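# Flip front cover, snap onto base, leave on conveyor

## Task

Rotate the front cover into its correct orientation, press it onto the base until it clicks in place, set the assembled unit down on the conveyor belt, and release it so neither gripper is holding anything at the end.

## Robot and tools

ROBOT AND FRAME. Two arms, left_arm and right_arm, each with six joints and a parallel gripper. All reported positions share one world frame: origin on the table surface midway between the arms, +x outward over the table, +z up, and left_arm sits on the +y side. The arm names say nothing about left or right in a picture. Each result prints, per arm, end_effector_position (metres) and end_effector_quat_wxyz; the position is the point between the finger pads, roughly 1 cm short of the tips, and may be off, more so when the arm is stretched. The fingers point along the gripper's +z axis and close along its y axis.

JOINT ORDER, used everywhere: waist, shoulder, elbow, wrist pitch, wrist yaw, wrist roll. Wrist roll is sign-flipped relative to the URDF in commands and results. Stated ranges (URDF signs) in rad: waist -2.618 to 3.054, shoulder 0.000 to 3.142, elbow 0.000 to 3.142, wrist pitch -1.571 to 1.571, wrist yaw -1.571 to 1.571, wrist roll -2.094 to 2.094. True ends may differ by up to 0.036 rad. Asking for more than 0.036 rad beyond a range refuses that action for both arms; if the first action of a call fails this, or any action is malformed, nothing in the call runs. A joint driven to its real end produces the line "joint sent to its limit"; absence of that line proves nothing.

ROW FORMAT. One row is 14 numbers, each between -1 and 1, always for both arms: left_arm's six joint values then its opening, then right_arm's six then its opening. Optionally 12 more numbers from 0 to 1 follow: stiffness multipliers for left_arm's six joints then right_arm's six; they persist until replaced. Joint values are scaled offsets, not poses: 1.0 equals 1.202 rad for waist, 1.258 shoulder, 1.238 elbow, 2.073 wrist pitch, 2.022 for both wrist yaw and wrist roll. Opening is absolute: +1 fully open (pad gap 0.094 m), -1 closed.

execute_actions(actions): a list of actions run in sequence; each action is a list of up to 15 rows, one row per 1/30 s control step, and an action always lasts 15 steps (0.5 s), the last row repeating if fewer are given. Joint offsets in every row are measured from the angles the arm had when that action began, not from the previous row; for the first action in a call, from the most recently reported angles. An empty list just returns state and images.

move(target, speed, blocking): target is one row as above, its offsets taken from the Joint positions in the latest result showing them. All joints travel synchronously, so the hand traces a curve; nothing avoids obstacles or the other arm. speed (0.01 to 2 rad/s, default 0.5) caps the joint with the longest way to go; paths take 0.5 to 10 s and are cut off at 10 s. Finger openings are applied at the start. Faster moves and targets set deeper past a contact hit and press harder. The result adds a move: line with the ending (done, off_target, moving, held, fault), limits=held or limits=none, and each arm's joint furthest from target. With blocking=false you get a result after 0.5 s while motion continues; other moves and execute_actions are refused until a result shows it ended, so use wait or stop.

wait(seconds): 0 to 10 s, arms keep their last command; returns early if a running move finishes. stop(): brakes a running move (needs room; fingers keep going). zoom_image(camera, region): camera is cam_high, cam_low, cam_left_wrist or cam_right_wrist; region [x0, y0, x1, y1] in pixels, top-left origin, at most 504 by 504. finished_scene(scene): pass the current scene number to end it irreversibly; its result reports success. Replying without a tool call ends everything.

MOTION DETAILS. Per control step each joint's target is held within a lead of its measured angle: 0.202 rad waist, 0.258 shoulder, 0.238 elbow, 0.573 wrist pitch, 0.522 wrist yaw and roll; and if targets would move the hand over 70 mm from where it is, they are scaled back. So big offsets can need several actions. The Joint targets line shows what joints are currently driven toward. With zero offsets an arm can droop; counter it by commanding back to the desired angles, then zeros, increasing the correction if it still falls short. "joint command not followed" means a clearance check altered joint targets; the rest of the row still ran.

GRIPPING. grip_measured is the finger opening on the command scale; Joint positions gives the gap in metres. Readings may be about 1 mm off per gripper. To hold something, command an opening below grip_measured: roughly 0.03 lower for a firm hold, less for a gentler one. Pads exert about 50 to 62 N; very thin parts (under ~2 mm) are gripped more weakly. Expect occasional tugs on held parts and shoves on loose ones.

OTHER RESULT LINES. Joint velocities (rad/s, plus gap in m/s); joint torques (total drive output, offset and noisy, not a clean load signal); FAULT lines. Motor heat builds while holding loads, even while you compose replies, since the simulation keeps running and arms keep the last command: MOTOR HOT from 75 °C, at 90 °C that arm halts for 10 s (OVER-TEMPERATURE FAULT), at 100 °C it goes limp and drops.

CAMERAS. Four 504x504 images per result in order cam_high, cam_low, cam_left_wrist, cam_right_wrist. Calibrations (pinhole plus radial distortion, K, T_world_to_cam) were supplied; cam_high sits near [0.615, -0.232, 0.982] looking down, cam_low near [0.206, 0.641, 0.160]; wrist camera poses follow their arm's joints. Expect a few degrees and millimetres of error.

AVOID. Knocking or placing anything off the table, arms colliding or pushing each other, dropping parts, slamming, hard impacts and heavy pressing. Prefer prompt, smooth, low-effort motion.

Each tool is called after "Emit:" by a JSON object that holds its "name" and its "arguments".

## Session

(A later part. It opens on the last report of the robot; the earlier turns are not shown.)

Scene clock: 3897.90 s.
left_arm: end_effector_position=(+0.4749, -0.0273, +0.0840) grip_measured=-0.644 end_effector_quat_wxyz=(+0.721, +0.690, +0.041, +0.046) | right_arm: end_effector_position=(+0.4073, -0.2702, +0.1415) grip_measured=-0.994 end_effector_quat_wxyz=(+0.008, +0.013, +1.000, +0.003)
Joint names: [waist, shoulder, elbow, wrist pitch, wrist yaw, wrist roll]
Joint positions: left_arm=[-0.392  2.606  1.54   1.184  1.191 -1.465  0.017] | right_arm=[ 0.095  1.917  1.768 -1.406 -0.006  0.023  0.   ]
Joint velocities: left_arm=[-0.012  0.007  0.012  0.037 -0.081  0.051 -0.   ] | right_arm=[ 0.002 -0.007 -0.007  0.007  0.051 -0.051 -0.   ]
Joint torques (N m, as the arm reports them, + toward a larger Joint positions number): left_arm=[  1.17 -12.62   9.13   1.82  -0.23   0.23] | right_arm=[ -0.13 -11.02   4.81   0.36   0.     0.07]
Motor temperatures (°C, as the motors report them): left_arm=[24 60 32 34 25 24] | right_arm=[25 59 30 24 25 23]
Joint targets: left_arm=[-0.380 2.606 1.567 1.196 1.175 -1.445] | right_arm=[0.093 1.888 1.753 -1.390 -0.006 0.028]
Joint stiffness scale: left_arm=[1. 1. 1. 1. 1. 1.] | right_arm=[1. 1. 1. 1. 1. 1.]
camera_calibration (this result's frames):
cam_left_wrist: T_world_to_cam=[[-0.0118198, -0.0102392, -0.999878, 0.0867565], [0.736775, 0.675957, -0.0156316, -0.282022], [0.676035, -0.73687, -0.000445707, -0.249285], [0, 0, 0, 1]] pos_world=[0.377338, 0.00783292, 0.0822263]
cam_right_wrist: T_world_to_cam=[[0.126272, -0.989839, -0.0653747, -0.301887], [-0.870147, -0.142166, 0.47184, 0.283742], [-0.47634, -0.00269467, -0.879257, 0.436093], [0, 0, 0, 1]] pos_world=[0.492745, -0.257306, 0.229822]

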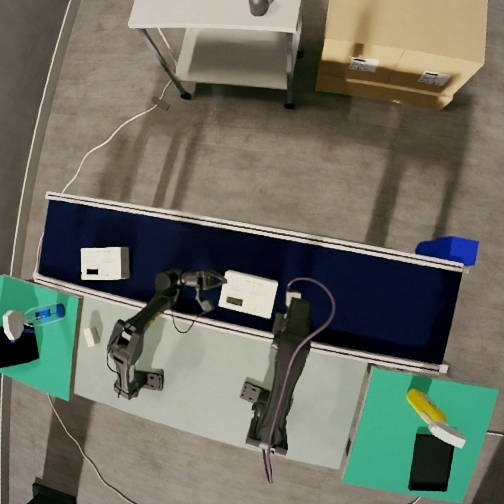

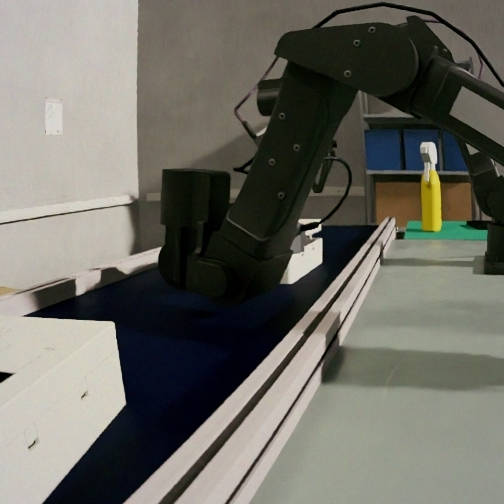

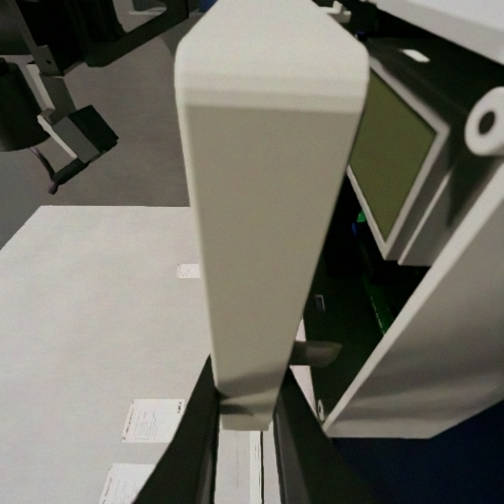

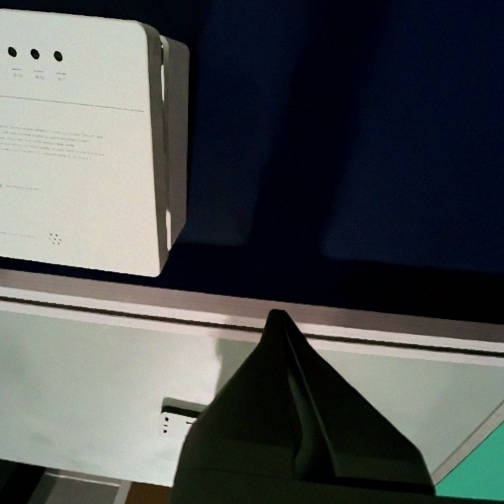

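Emit:
{"name": "execute_actions", "arguments": {"actions": [[[0.0135,0,0.022,0.0058,-0.008,0.010,-0.67,-0.001,-0.023,-0.012,0.008,0,0.0025,-1],[0.0135,0,0.022,0.0058,-0.008,0.010,-0.67,-0.001,-0.023,-0.012,0.008,0,0.0025,-1],[0.0092,0,0.022,0.0058,-0.008,0.010,-0.67,-0.001,-0.023,-0.012,0.008,0,0.0025,-1]]]}}

Scene clock: 3905.77 s.
left_arm: end_effector_position=(+0.4760, -0.0254, +0.0840) grip_measured=-0.644 end_effector_quat_wxyz=(+0.721, +0.690, +0.043, +0.047) | right_arm: end_effector_position=(+0.4073, -0.2702, +0.1415) grip_measured=-0.994 end_effector_quat_wxyz=(+0.008, +0.013, +1.000, +0.003)
Joint names: [waist, shoulder, elbow, wrist pitch, wrist yaw, wrist roll]
Joint positions: left_arm=[-0.388  2.606  1.54   1.184  1.191 -1.465  0.017] | right_arm=[ 0.095  1.917  1.768 -1.406 -0.006  0.023  0.   ]
Joint velocities: left_arm=[-0.012  0.022 -0.007  0.066 -0.022 -0.007 -0.   ] | right_arm=[-0.027 -0.007 -0.002  0.037  0.051 -0.007 -0.001]
Joint torques (N m, as the arm reports them, + toward a larger Joint positions number): left_arm=[  0.65 -12.5    9.02   1.83  -0.24   0.24] | right_arm=[ -0.14 -11.01   4.81   0.36   0.     0.08]
Motor temperatures (°C, as the motors report them): left_arm=[24 60 32 34 25 24] | right_arm=[25 59 30 24 25 23]
Joint targets: left_arm=[-0.381 2.606 1.567 1.196 1.175 -1.445] | right_arm=[0.093 1.888 1.753 -1.390 -0.006 0.028]
Joint stiffness scale: left_arm=[1. 1. 1. 1. 1. 1.] | right_arm=[1. 1. 1. 1. 1. 1.]
camera_calibration (this result's frames):
cam_left_wrist: T_world_to_cam=[[-0.0117806, -0.0102842, -0.999878, 0.0867695], [0.734191, 0.678763, -0.0156316, -0.282834], [0.678841, -0.734285, -0.000445707, -0.24993], [0, 0, 0, 1]] pos_world=[0.378339, 0.00934921, 0.0822263]
cam_right_wrist: T_world_to_cam=[[0.126272, -0.989839, -0.0653747, -0.301887], [-0.870147, -0.142166, 0.47184, 0.283742], [-0.47634, -0.00269467, -0.879257, 0.436093], [0, 0, 0, 1]] pos_world=[0.492745, -0.257306, 0.229822]

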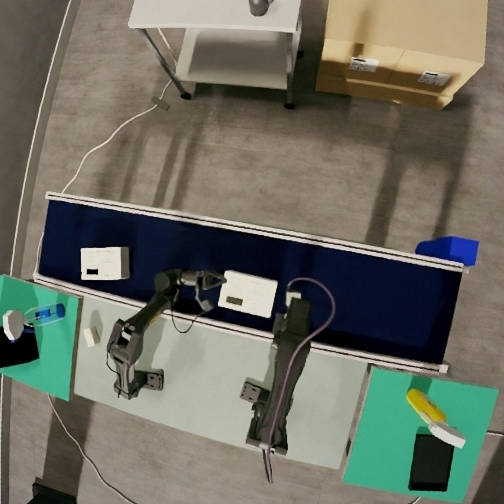

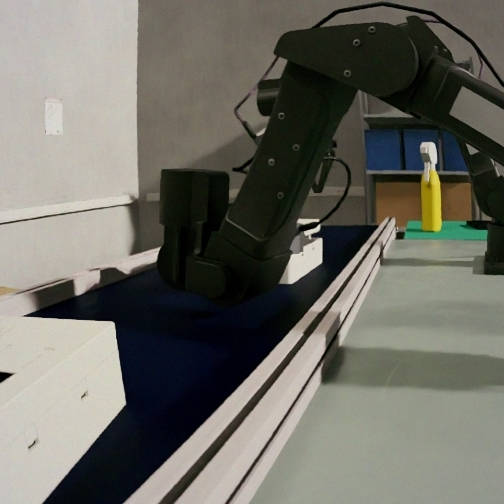

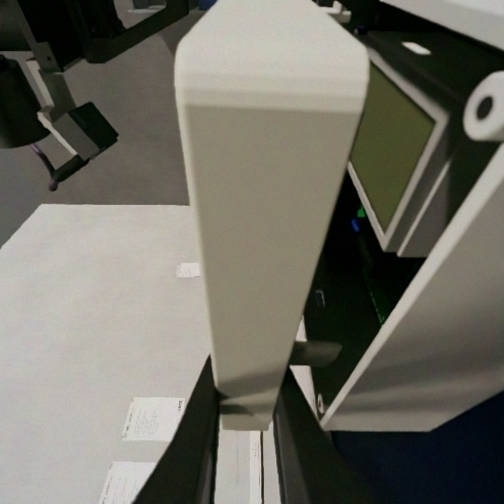

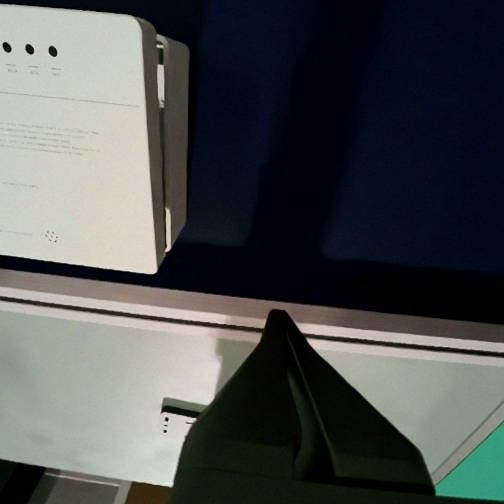

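Emit:
{"name": "zoom_image", "arguments": {"camera": "cam_right_wrist", "region": [120, 10, 210, 100]}}

Emit:
{"name": "zoom_image", "arguments": {"camera": "cam_right_wrist", "region": [120, 200, 210, 290]}}

Emit:
{"name": "zoom_image", "arguments": {"camera": "cam_left_wrist", "region": [200, 330, 360, 450]}}

Region (120, 10, 210, 100) of cam_right_wrist's 504x504 image, scaled by 5.600, with more detail than that image has.

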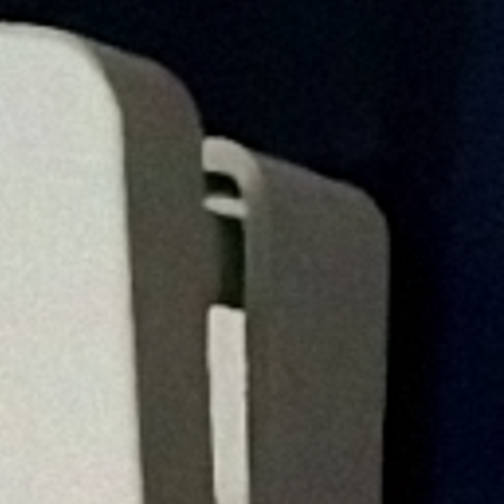

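Region (120, 200, 210, 290) of cam_right_wrist's 504x504 image, scaled by 5.600, with more detail than that image has.

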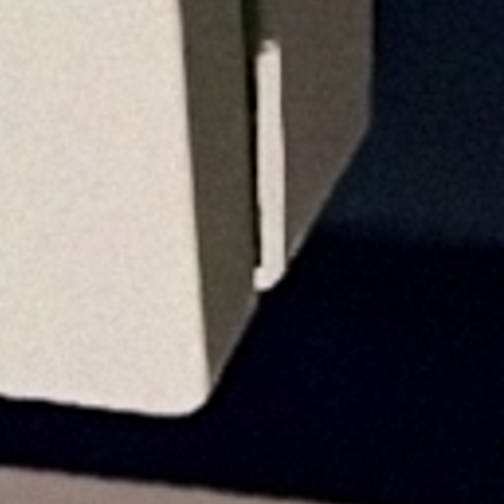

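Region (200, 330, 360, 450) of cam_left_wrist's 504x504 image, scaled by 3.150, with more detail than that image has; it fills the top 378 rows of this view, and the rest is white.

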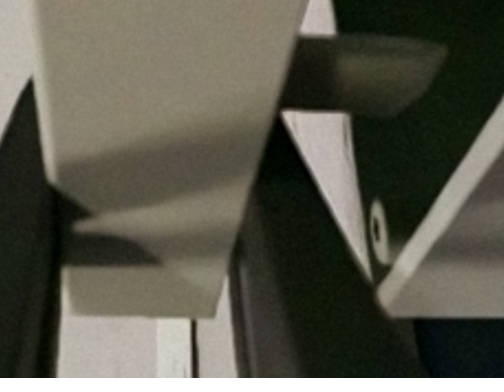

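Emit:
{"name": "zoom_image", "arguments": {"camera": "cam_low", "region": [290, 210, 335, 265]}}

Emit:
{"name": "zoom_image", "arguments": {"camera": "cam_high", "region": [210, 260, 290, 330]}}

Region (290, 210, 335, 265) of cam_low's 504x504 image, scaled by 9.164, with more detail than that image has; it fills the left 412 columns of this view, and the rest is white.

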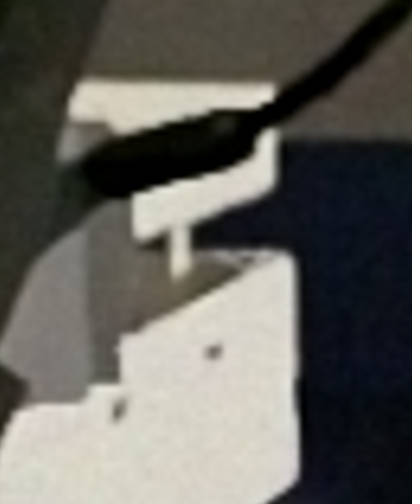

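Region (210, 260, 290, 330) of cam_high's 504x504 image, scaled by 6.300, with more detail than that image has; it fills the top 441 rows of this view, and the rest is white.

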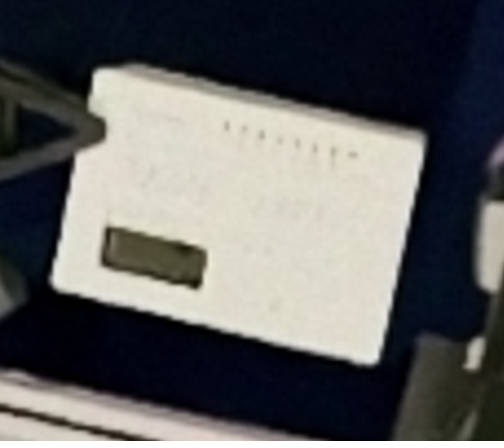

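Emit:
{"name": "execute_actions", "arguments": {"actions": [[[0.0058,0,0.022,0.0058,0.006,0.010,-0.67,-0.001,-0.023,-0.012,0.008,0,0.0025,-1],[0.0058,0,0.022,0.0058,0.006,0.010,-0.67,-0.001,-0.023,-0.012,0.008,0,0.0025,-1],[0.0058,0,0.022,0.0058,0.012,0.010,-0.67,-0.001,-0.023,-0.012,0.008,0,0.0025,-1],[0.0058,0,0.022,0.0058,0.012,0.010,-0.67,-0.001,-0.023,-0.012,0.008,0,0.0025,-1],[0.0058,0,0.022,0.0058,0.008,0.010,-0.67,-0.001,-0.023,-0.012,0.008,0,0.0025,-1]]]}}

Scene clock: 4026.27 s.
left_arm: end_effector_position=(+0.4742, -0.0257, +0.0838) grip_measured=-0.644 end_effector_quat_wxyz=(+0.721, +0.691, +0.039, +0.044) | right_arm: end_effector_position=(+0.4073, -0.2702, +0.1415) grip_measured=-0.994 end_effector_quat_wxyz=(+0.008, +0.013, +1.000, +0.003)
Joint names: [waist, shoulder, elbow, wrist pitch, wrist yaw, wrist roll]
Joint positions: left_arm=[-0.388  2.606  1.54   1.184  1.201 -1.465  0.017] | right_arm=[ 0.095  1.917  1.768 -1.406 -0.006  0.023  0.   ]
Joint velocities: left_arm=[-0.002 -0.002  0.012 -0.007  0.037  0.066 -0.001] | right_arm=[ 0.002  0.002 -0.002  0.007  0.022 -0.007  0.001]
Joint torques (N m, as the arm reports them, + toward a larger Joint positions number): left_arm=[  0.45 -12.52   8.95   1.82  -0.07   0.24] | right_arm=[ -0.13 -11.01   4.81   0.36   0.     0.08]
Motor temperatures (°C, as the motors report them): left_arm=[24 60 31 34 25 24] | right_arm=[25 59 30 24 25 23]
Joint targets: left_arm=[-0.381 2.606 1.567 1.196 1.207 -1.445] | right_arm=[0.093 1.888 1.753 -1.390 -0.006 0.028]
Joint stiffness scale: left_arm=[1. 1. 1. 1. 1. 1.] | right_arm=[1. 1. 1. 1. 1. 1.]
camera_calibration (this result's frames):
cam_left_wrist: T_world_to_cam=[[-0.0115793, -0.0089905, -0.999893, 0.0864837], [0.7411, 0.671236, -0.0146178, -0.284905], [0.671295, -0.741189, -0.00110961, -0.245414], [0, 0, 0, 1]] pos_world=[0.37689, 0.0101175, 0.0820374]
cam_right_wrist: T_world_to_cam=[[0.126297, -0.98984, -0.0653078, -0.301924], [-0.870327, -0.142157, 0.471511, 0.283945], [-0.476005, -0.00271141, -0.879439, 0.436024], [0, 0, 0, 1]] pos_world=[0.492807, -0.257309, 0.229856]

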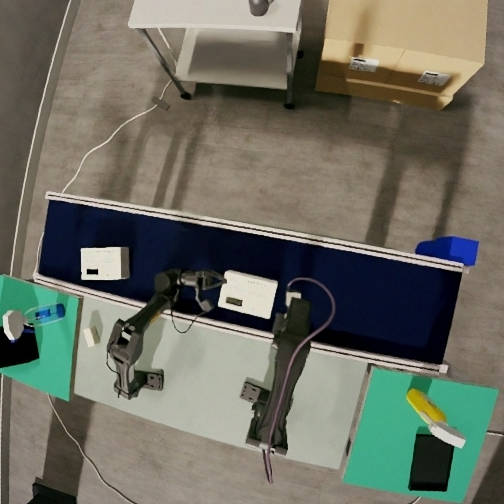

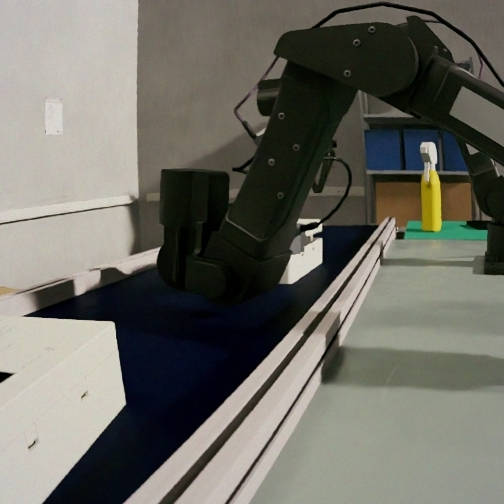

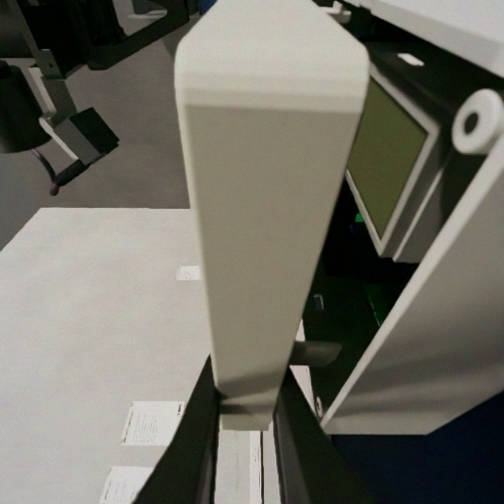

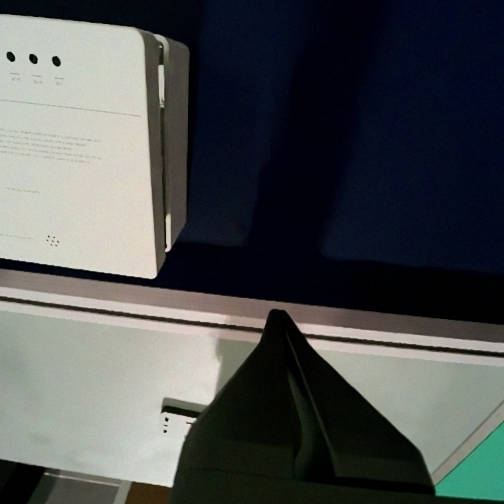

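Emit:
{"name": "zoom_image", "arguments": {"camera": "cam_low", "region": [290, 210, 335, 265]}}

Emit:
{"name": "zoom_image", "arguments": {"camera": "cam_right_wrist", "region": [120, 10, 210, 100]}}

Emit:
{"name": "zoom_image", "arguments": {"camera": "cam_left_wrist", "region": [200, 330, 360, 450]}}

Region (290, 210, 335, 265) of cam_low's 504x504 image, scaled by 9.164, with more detail than that image has; it fills the left 412 columns of this view, and the rest is white.

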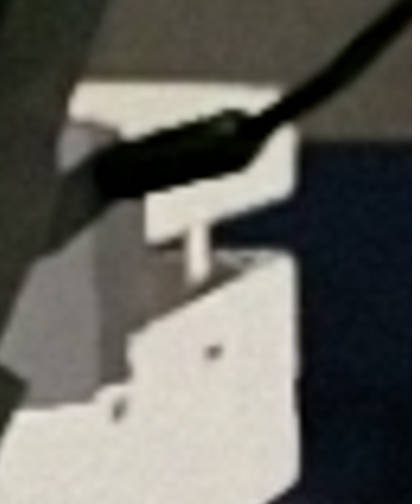

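Region (120, 10, 210, 100) of cam_right_wrist's 504x504 image, scaled by 5.600, with more detail than that image has.

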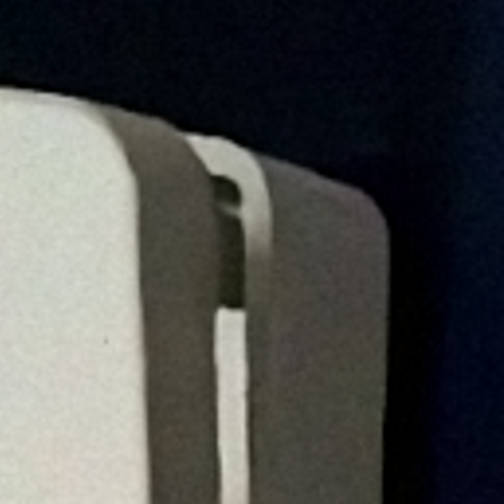

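Region (200, 330, 360, 450) of cam_left_wrist's 504x504 image, scaled by 3.150, with more detail than that image has; it fills the top 378 rows of this view, and the rest is white.

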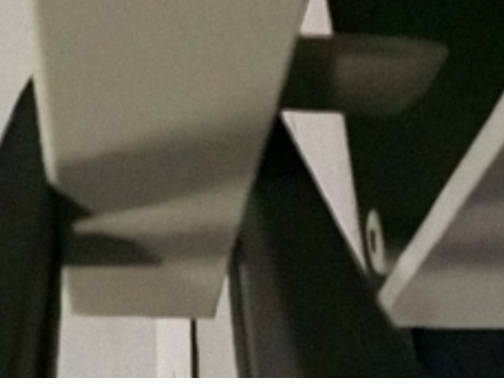

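Emit:
{"name": "execute_actions", "arguments": {"actions": [[[0.0058,0,0.030,0.0058,0.003,0.010,-0.67,-0.001,-0.023,-0.012,0.008,0,0.0025,-1],[0.0058,0,0.036,0.0058,0.003,0.010,-0.67,-0.001,-0.023,-0.012,0.008,0,0.0025,-1],[0.0058,0,0.045,0.0058,0.003,0.010,-0.67,-0.001,-0.023,-0.012,0.008,0,0.0025,-1],[0.0058,0,0.045,0.0058,0.003,0.010,-0.67,-0.001,-0.023,-0.012,0.008,0,0.0025,-1],[0.0058,0,0.037,0.0058,0.003,0.010,-0.67,-0.001,-0.023,-0.012,0.008,0,0.0025,-1]]]}}

Scene clock: 4074.80 s.
left_arm: end_effector_position=(+0.4756, -0.0262, +0.0865) grip_measured=-0.644 end_effector_quat_wxyz=(+0.722, +0.690, +0.034, +0.047) | right_arm: end_effector_position=(+0.4073, -0.2702, +0.1415) grip_measured=-0.994 end_effector_quat_wxyz=(+0.008, +0.013, +1.000, +0.003)
Joint names: [waist, shoulder, elbow, wrist pitch, wrist yaw, wrist roll]
Joint positions: left_arm=[-0.388  2.608  1.552  1.186  1.204 -1.465  0.017] | right_arm=[ 0.095  1.917  1.768 -1.406 -0.006  0.023  0.   ]
Joint velocities: left_arm=[ 0.017 -0.012 -0.002 -0.022 -0.051 -0.022 -0.   ] | right_arm=[ 0.007 -0.007 -0.012  0.037 -0.022 -0.007  0.   ]
Joint torques (N m, as the arm reports them, + toward a larger Joint positions number): left_arm=[  0.58 -12.87   9.55   1.8   -0.09   0.24] | right_arm=[ -0.14 -11.02   4.81   0.36   0.01   0.07]
Motor temperatures (°C, as the motors report them): left_arm=[24 60 31 34 24 24] | right_arm=[25 59 30 24 25 23]
Joint targets: left_arm=[-0.381 2.606 1.586 1.196 1.207 -1.445] | right_arm=[0.093 1.888 1.753 -1.390 -0.006 0.028]
Joint stiffness scale: left_arm=[1. 1. 1. 1. 1. 1.] | right_arm=[1. 1. 1. 1. 1. 1.]
camera_calibration (this result's frames):
cam_left_wrist: T_world_to_cam=[[0.000301778, -0.0116757, -0.999932, 0.0835373], [0.743008, 0.66924, -0.00759011, -0.287116], [0.669283, -0.742955, 0.00887707, -0.246707], [0, 0, 0, 1]] pos_world=[0.378421, 0.00983252, 0.0835424]
cam_right_wrist: T_world_to_cam=[[0.126297, -0.98984, -0.0653078, -0.301924], [-0.870327, -0.142157, 0.471511, 0.283945], [-0.476005, -0.00271141, -0.879439, 0.436024], [0, 0, 0, 1]] pos_world=[0.492807, -0.257309, 0.229856]

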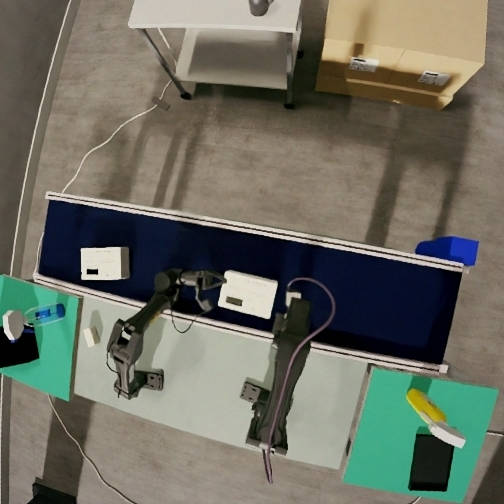

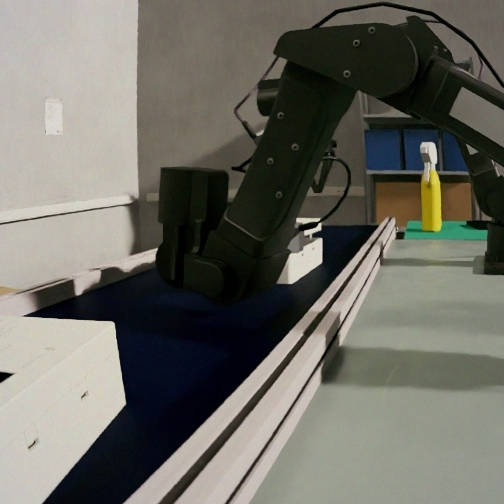

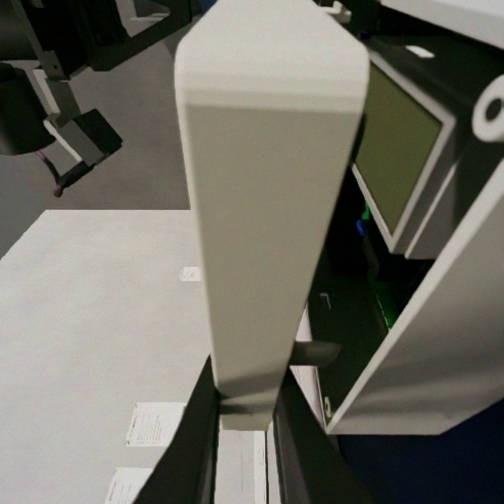

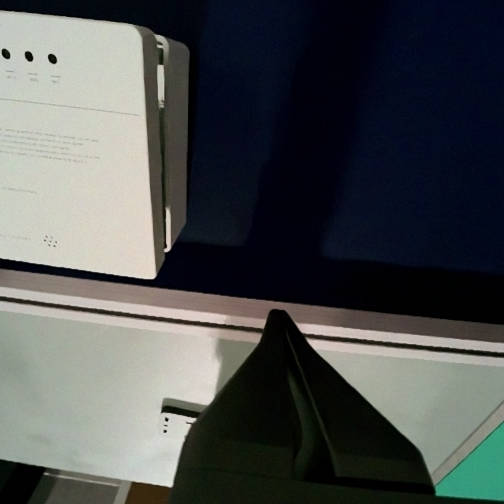

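Emit:
{"name": "zoom_image", "arguments": {"camera": "cam_low", "region": [290, 210, 335, 265]}}

Emit:
{"name": "zoom_image", "arguments": {"camera": "cam_right_wrist", "region": [120, 200, 210, 290]}}

Emit:
{"name": "zoom_image", "arguments": {"camera": "cam_left_wrist", "region": [200, 330, 360, 450]}}

Region (290, 210, 335, 265) of cam_low's 504x504 image, scaled by 9.164, with more detail than that image has; it fills the left 412 columns of this view, and the rest is white.

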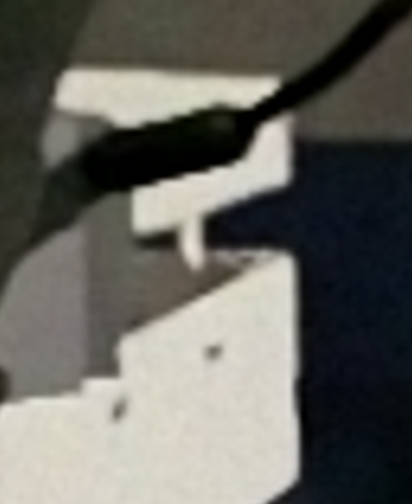

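Region (120, 200, 210, 290) of cam_right_wrist's 504x504 image, scaled by 5.600, with more detail than that image has.

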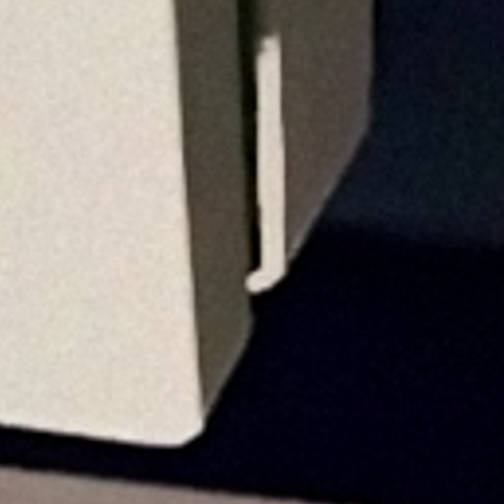

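Region (200, 330, 360, 450) of cam_left_wrist's 504x504 image, scaled by 3.150, with more detail than that image has; it fills the top 378 rows of this view, and the rest is white.

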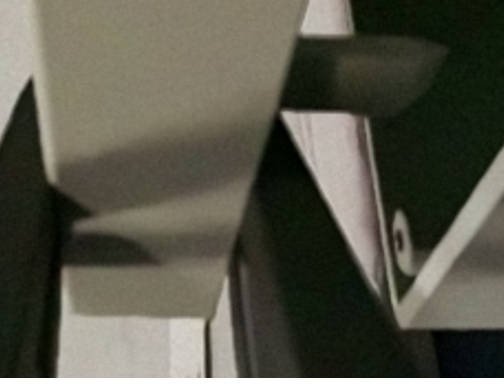

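Emit:
{"name": "execute_actions", "arguments": {"actions": [[[0.0135,0,0.022,0.0048,0,0.010,-0.67,-0.001,-0.023,-0.012,0.008,0,0.0025,-1],[0.0068,0,0.022,0.0048,0,0.010,-0.67,-0.001,-0.023,-0.012,0.008,0,0.0025,-1]]]}}

Scene clock: 4110.43 s.
left_arm: end_effector_position=(+0.4758, -0.0258, +0.0865) grip_measured=-0.644 end_effector_quat_wxyz=(+0.722, +0.690, +0.034, +0.047) | right_arm: end_effector_position=(+0.4073, -0.2702, +0.1415) grip_measured=-0.994 end_effector_quat_wxyz=(+0.008, +0.013, +1.000, +0.003)
Joint names: [waist, shoulder, elbow, wrist pitch, wrist yaw, wrist roll]
Joint positions: left_arm=[-0.388  2.608  1.552  1.186  1.204 -1.465  0.017] | right_arm=[ 0.095  1.917  1.768 -1.406 -0.006  0.023  0.   ]
Joint velocities: left_arm=[ 0.002  0.002 -0.042  0.022  0.037  0.11   0.   ] | right_arm=[ 0.007  0.007 -0.007 -0.081  0.007  0.022 -0.   ]
Joint torques (N m, as the arm reports them, + toward a larger Joint positions number): left_arm=[  0.5  -12.54   9.16   1.79  -0.13   0.23] | right_arm=[ -0.13 -11.03   4.81   0.36   0.     0.08]
Motor temperatures (°C, as the motors report them): left_arm=[24 61 32 34 24 24] | right_arm=[25 59 30 24 25 23]
Joint targets: left_arm=[-0.381 2.608 1.580 1.196 1.204 -1.445] | right_arm=[0.093 1.888 1.753 -1.390 -0.006 0.028]
Joint stiffness scale: left_arm=[1. 1. 1. 1. 1. 1.] | right_arm=[1. 1. 1. 1. 1. 1.]
camera_calibration (this result's frames):
cam_left_wrist: T_world_to_cam=[[0.000310686, -0.0116754, -0.999932, 0.0835374], [0.742497, 0.669806, -0.00759011, -0.28728], [0.669849, -0.742444, 0.00887707, -0.246834], [0, 0, 0, 1]] pos_world=[0.37862, 0.0101363, 0.0835424]
cam_right_wrist: T_world_to_cam=[[0.126297, -0.98984, -0.0653078, -0.301924], [-0.870327, -0.142157, 0.471511, 0.283945], [-0.476005, -0.00271141, -0.879439, 0.436024], [0, 0, 0, 1]] pos_world=[0.492807, -0.257309, 0.229856]

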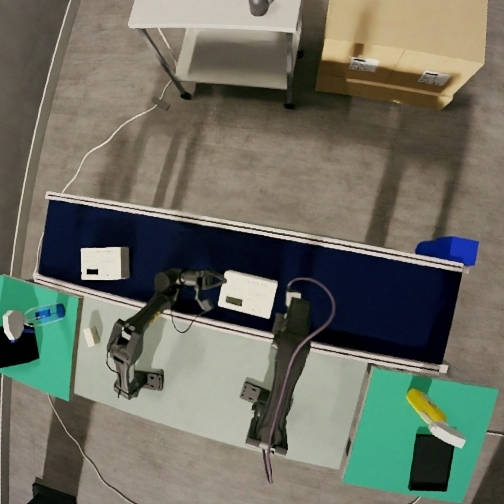

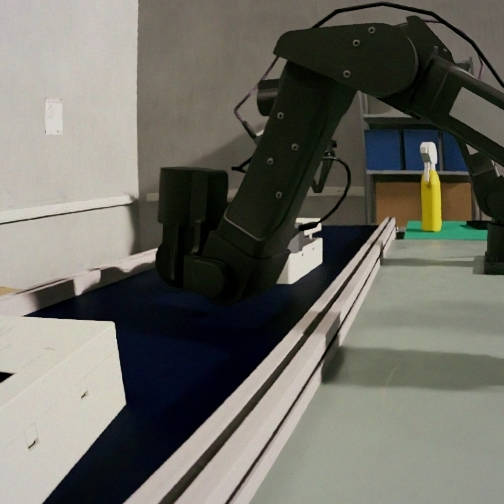

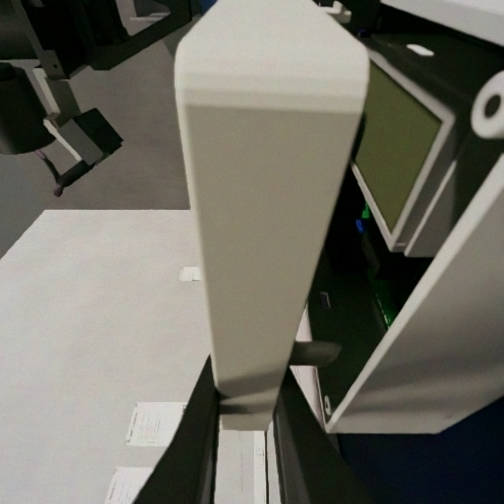

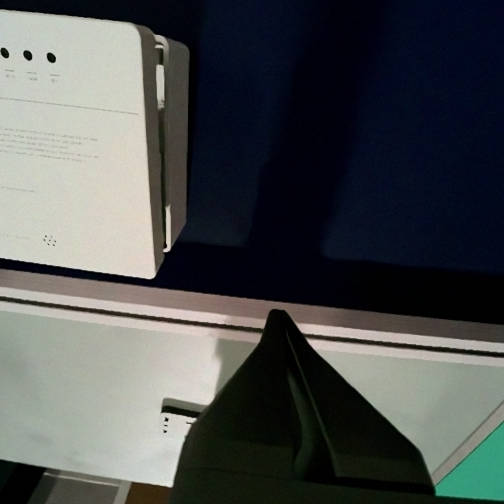

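Emit:
{"name": "execute_actions", "arguments": {"actions": [[[0.003,0.004,0.022,0.0048,0,0.010,-0.67,-0.001,-0.023,-0.012,0.008,0,0.0025,-1],[0.003,0.009,0.022,0.0048,0,0.010,-0.67,-0.001,-0.023,-0.012,0.008,0,0.0025,-1],[0.003,0.009,0.022,0.0048,0,0.010,-0.67,-0.001,-0.023,-0.012,0.008,0,0.0025,-1],[0.003,0.003,0.022,0.0048,0,0.010,-0.67,-0.001,-0.023,-0.012,0.008,0,0.0025,-1]]]}}

Scene clock: 4122.37 s.
left_arm: end_effector_position=(+0.4756, -0.0258, +0.0836) grip_measured=-0.644 end_effector_quat_wxyz=(+0.721, +0.690, +0.036, +0.046) | right_arm: end_effector_position=(+0.4074, -0.2702, +0.1415) grip_measured=-0.994 end_effector_quat_wxyz=(+0.008, +0.013, +1.000, +0.003)
Joint names: [waist, shoulder, elbow, wrist pitch, wrist yaw, wrist roll]
Joint positions: left_arm=[-0.388  2.614  1.552  1.187  1.204 -1.465  0.017] | right_arm=[ 0.095  1.917  1.768 -1.406 -0.006  0.023  0.   ]
Joint velocities: left_arm=[-0.022  0.002 -0.007  0.007 -0.037 -0.007 -0.001] | right_arm=[-0.002 -0.017 -0.007 -0.007 -0.095  0.066  0.001]
Joint torques (N m, as the arm reports them, + toward a larger Joint positions number): left_arm=[  0.37 -12.62   9.04   1.8   -0.12   0.23] | right_arm=[ -0.14 -11.02   4.81   0.36   0.     0.08]
Motor temperatures (°C, as the motors report them): left_arm=[24 61 32 34 24 24] | right_arm=[25 59 29 24 25 23]
Joint targets: left_arm=[-0.384 2.613 1.580 1.196 1.204 -1.445] | right_arm=[0.093 1.888 1.753 -1.389 -0.006 0.028]
Joint stiffness scale: left_arm=[1. 1. 1. 1. 1. 1.] | right_arm=[1. 1. 1. 1. 1. 1.]
camera_calibration (this result's frames):
cam_left_wrist: T_world_to_cam=[[-0.00412526, -0.0105462, -0.999936, 0.0827785], [0.742458, 0.669816, -0.0101275, -0.286953], [0.66988, -0.742452, 0.00506696, -0.246328], [0, 0, 0, 1]] pos_world=[0.378402, 0.0101918, 0.0811153]
cam_right_wrist: T_world_to_cam=[[0.126322, -0.989842, -0.0652408, -0.30196], [-0.870506, -0.142148, 0.471182, 0.284148], [-0.475669, -0.00272815, -0.87962, 0.435955], [0, 0, 0, 1]] pos_world=[0.492868, -0.257312, 0.229889]

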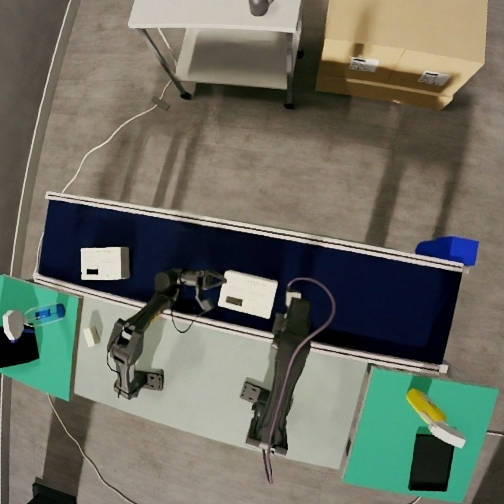

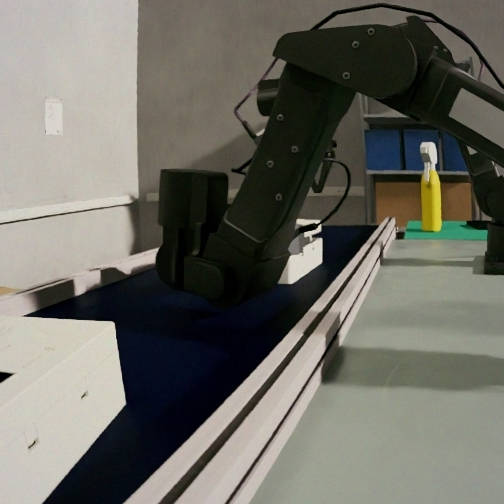

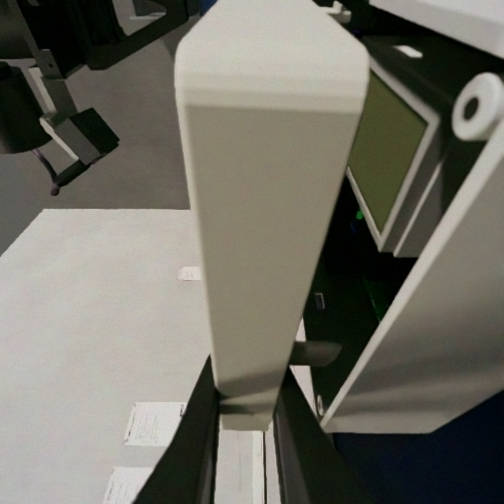

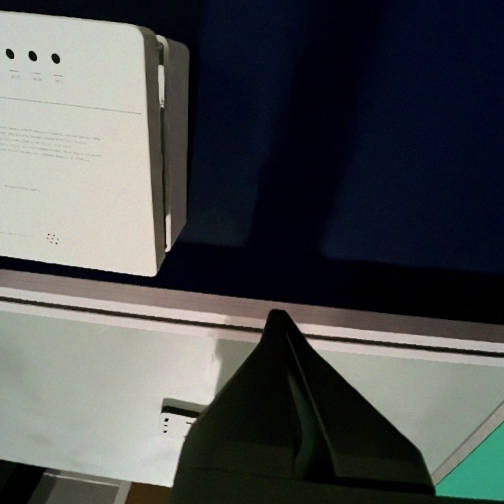

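Emit:
{"name": "zoom_image", "arguments": {"camera": "cam_low", "region": [290, 210, 335, 265]}}

Emit:
{"name": "zoom_image", "arguments": {"camera": "cam_right_wrist", "region": [120, 10, 210, 100]}}

Emit:
{"name": "zoom_image", "arguments": {"camera": "cam_left_wrist", "region": [200, 330, 360, 450]}}

Region (290, 210, 335, 265) of cam_low's 504x504 image, scaled by 9.164, with more detail than that image has; it fills the left 412 columns of this view, and the rest is white.

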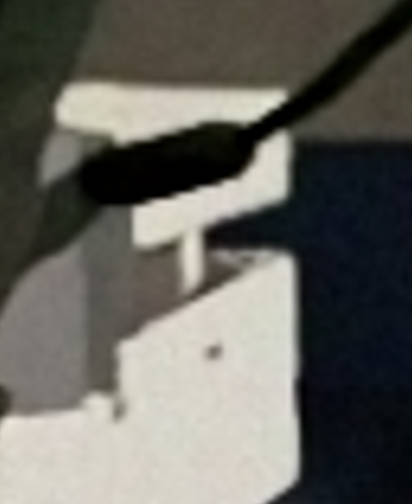

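Region (120, 10, 210, 100) of cam_right_wrist's 504x504 image, scaled by 5.600, with more detail than that image has.

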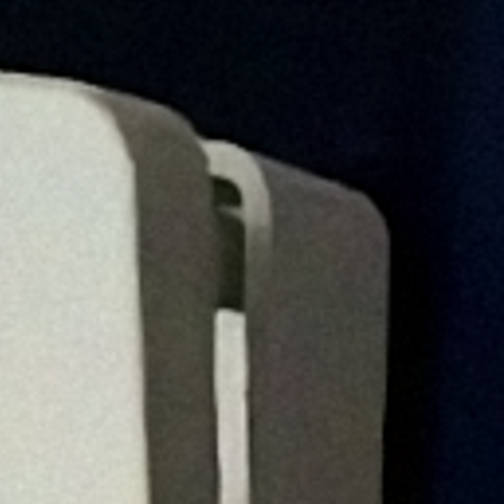

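Region (200, 330, 360, 450) of cam_left_wrist's 504x504 image, scaled by 3.150, with more detail than that image has; it fills the top 378 rows of this view, and the rest is white.

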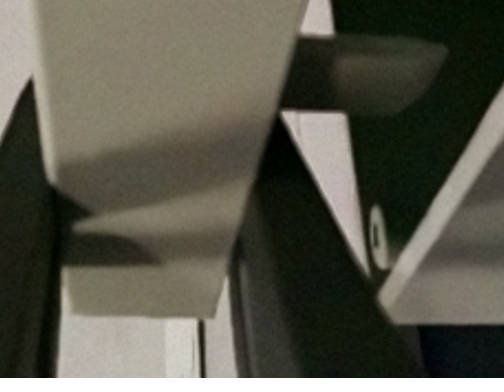

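Emit:
{"name": "execute_actions", "arguments": {"actions": [[[0.003,0.004,0.022,0.0045,0,0.010,-0.67,-0.001,-0.023,-0.012,0.008,0,0.0025,-1],[0.003,0.009,0.022,0.0045,0,0.010,-0.67,-0.001,-0.023,-0.012,0.008,0,0.0025,-1],[0.003,0.009,0.022,0.0045,0,0.010,-0.67,-0.001,-0.023,-0.012,0.008,0,0.0025,-1],[0.003,0.003,0.022,0.0045,0,0.010,-0.67,-0.001,-0.023,-0.012,0.008,0,0.0025,-1]]]}}

Emit:
{"name": "zoom_image", "arguments": {"camera": "cam_low", "region": [275, 210, 335, 280]}}

Emit:
{"name": "zoom_image", "arguments": {"camera": "cam_right_wrist", "region": [110, 10, 210, 290]}}

Scene clock: 4145.33 s.
left_arm: end_effector_position=(+0.4754, -0.0257, +0.0809) grip_measured=-0.644 end_effector_quat_wxyz=(+0.721, +0.691, +0.037, +0.044) | right_arm: end_effector_position=(+0.4074, -0.2702, +0.1415) grip_measured=-0.994 end_effector_quat_wxyz=(+0.008, +0.013, +1.000, +0.003)
Joint names: [waist, shoulder, elbow, wrist pitch, wrist yaw, wrist roll]
Joint positions: left_arm=[-0.388  2.619  1.552  1.188  1.204 -1.465  0.017] | right_arm=[ 0.095  1.917  1.768 -1.406 -0.006  0.023  0.   ]
Joint velocities: left_arm=[ 0.002 -0.017 -0.012 -0.007  0.081 -0.022 -0.001] | right_arm=[ 0.032  0.022 -0.012  0.051  0.051 -0.051 -0.   ]
Joint torques (N m, as the arm reports them, + toward a larger Joint positions number): left_arm=[  0.41 -12.73   9.1    1.76  -0.07   0.25] | right_arm=[ -0.14 -11.02   4.8    0.36   0.     0.08]
Motor temperatures (°C, as the motors report them): left_arm=[24 61 31 34 24 24] | right_arm=[25 59 29 24 25 23]
Joint targets: left_arm=[-0.384 2.618 1.580 1.197 1.204 -1.445] | right_arm=[0.093 1.888 1.753 -1.389 -0.006 0.028]
Joint stiffness scale: left_arm=[1. 1. 1. 1. 1. 1.] | right_arm=[1. 1. 1. 1. 1. 1.]
camera_calibration (this result's frames):
cam_left_wrist: T_world_to_cam=[[-0.00819152, -0.00951112, -0.999921, 0.0820427], [0.742412, 0.669828, -0.0124533, -0.286651], [0.669894, -0.742455, 0.00157426, -0.24586], [0, 0, 0, 1]] pos_world=[0.378186, 0.0102469, 0.0788535]
cam_right_wrist: T_world_to_cam=[[0.126322, -0.989842, -0.0652408, -0.30196], [-0.870506, -0.142148, 0.471182, 0.284148], [-0.475669, -0.00272815, -0.87962, 0.435955], [0, 0, 0, 1]] pos_world=[0.492868, -0.257312, 0.229889]

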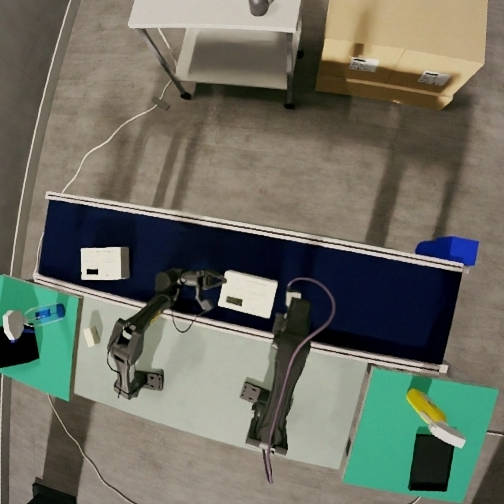

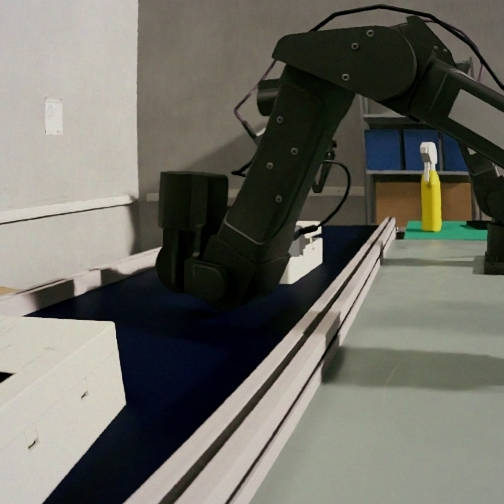

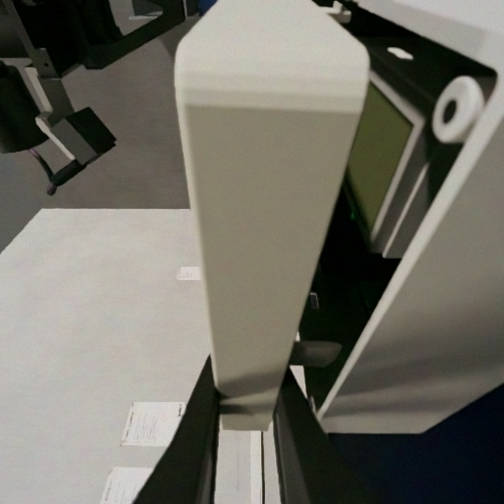

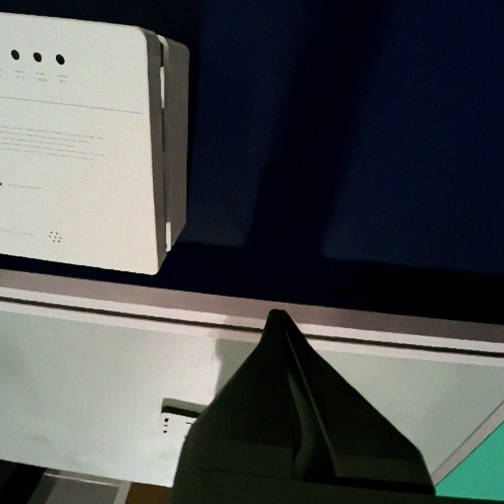

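Region (275, 210, 335, 280) of cam_low's 504x504 image, scaled by 7.200, with more detail than that image has; it fills the left 432 columns of this view, and the rest is white.

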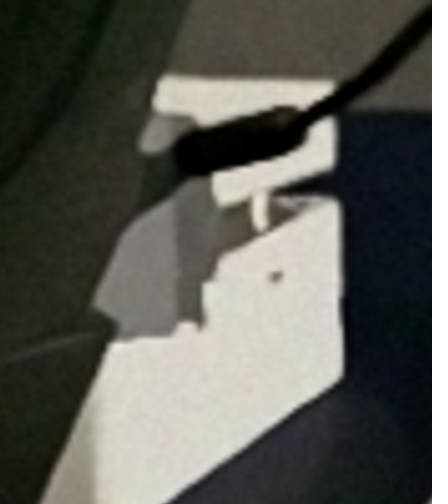

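Region (110, 10, 210, 290) of cam_right_wrist's 504x504 image, scaled by 1.800, with more detail than that image has; it fills the left 180 columns of this view, and the rest is white.

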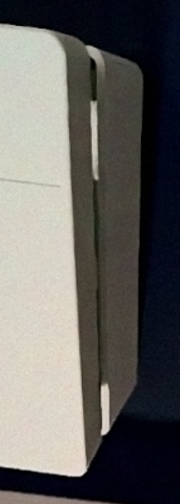

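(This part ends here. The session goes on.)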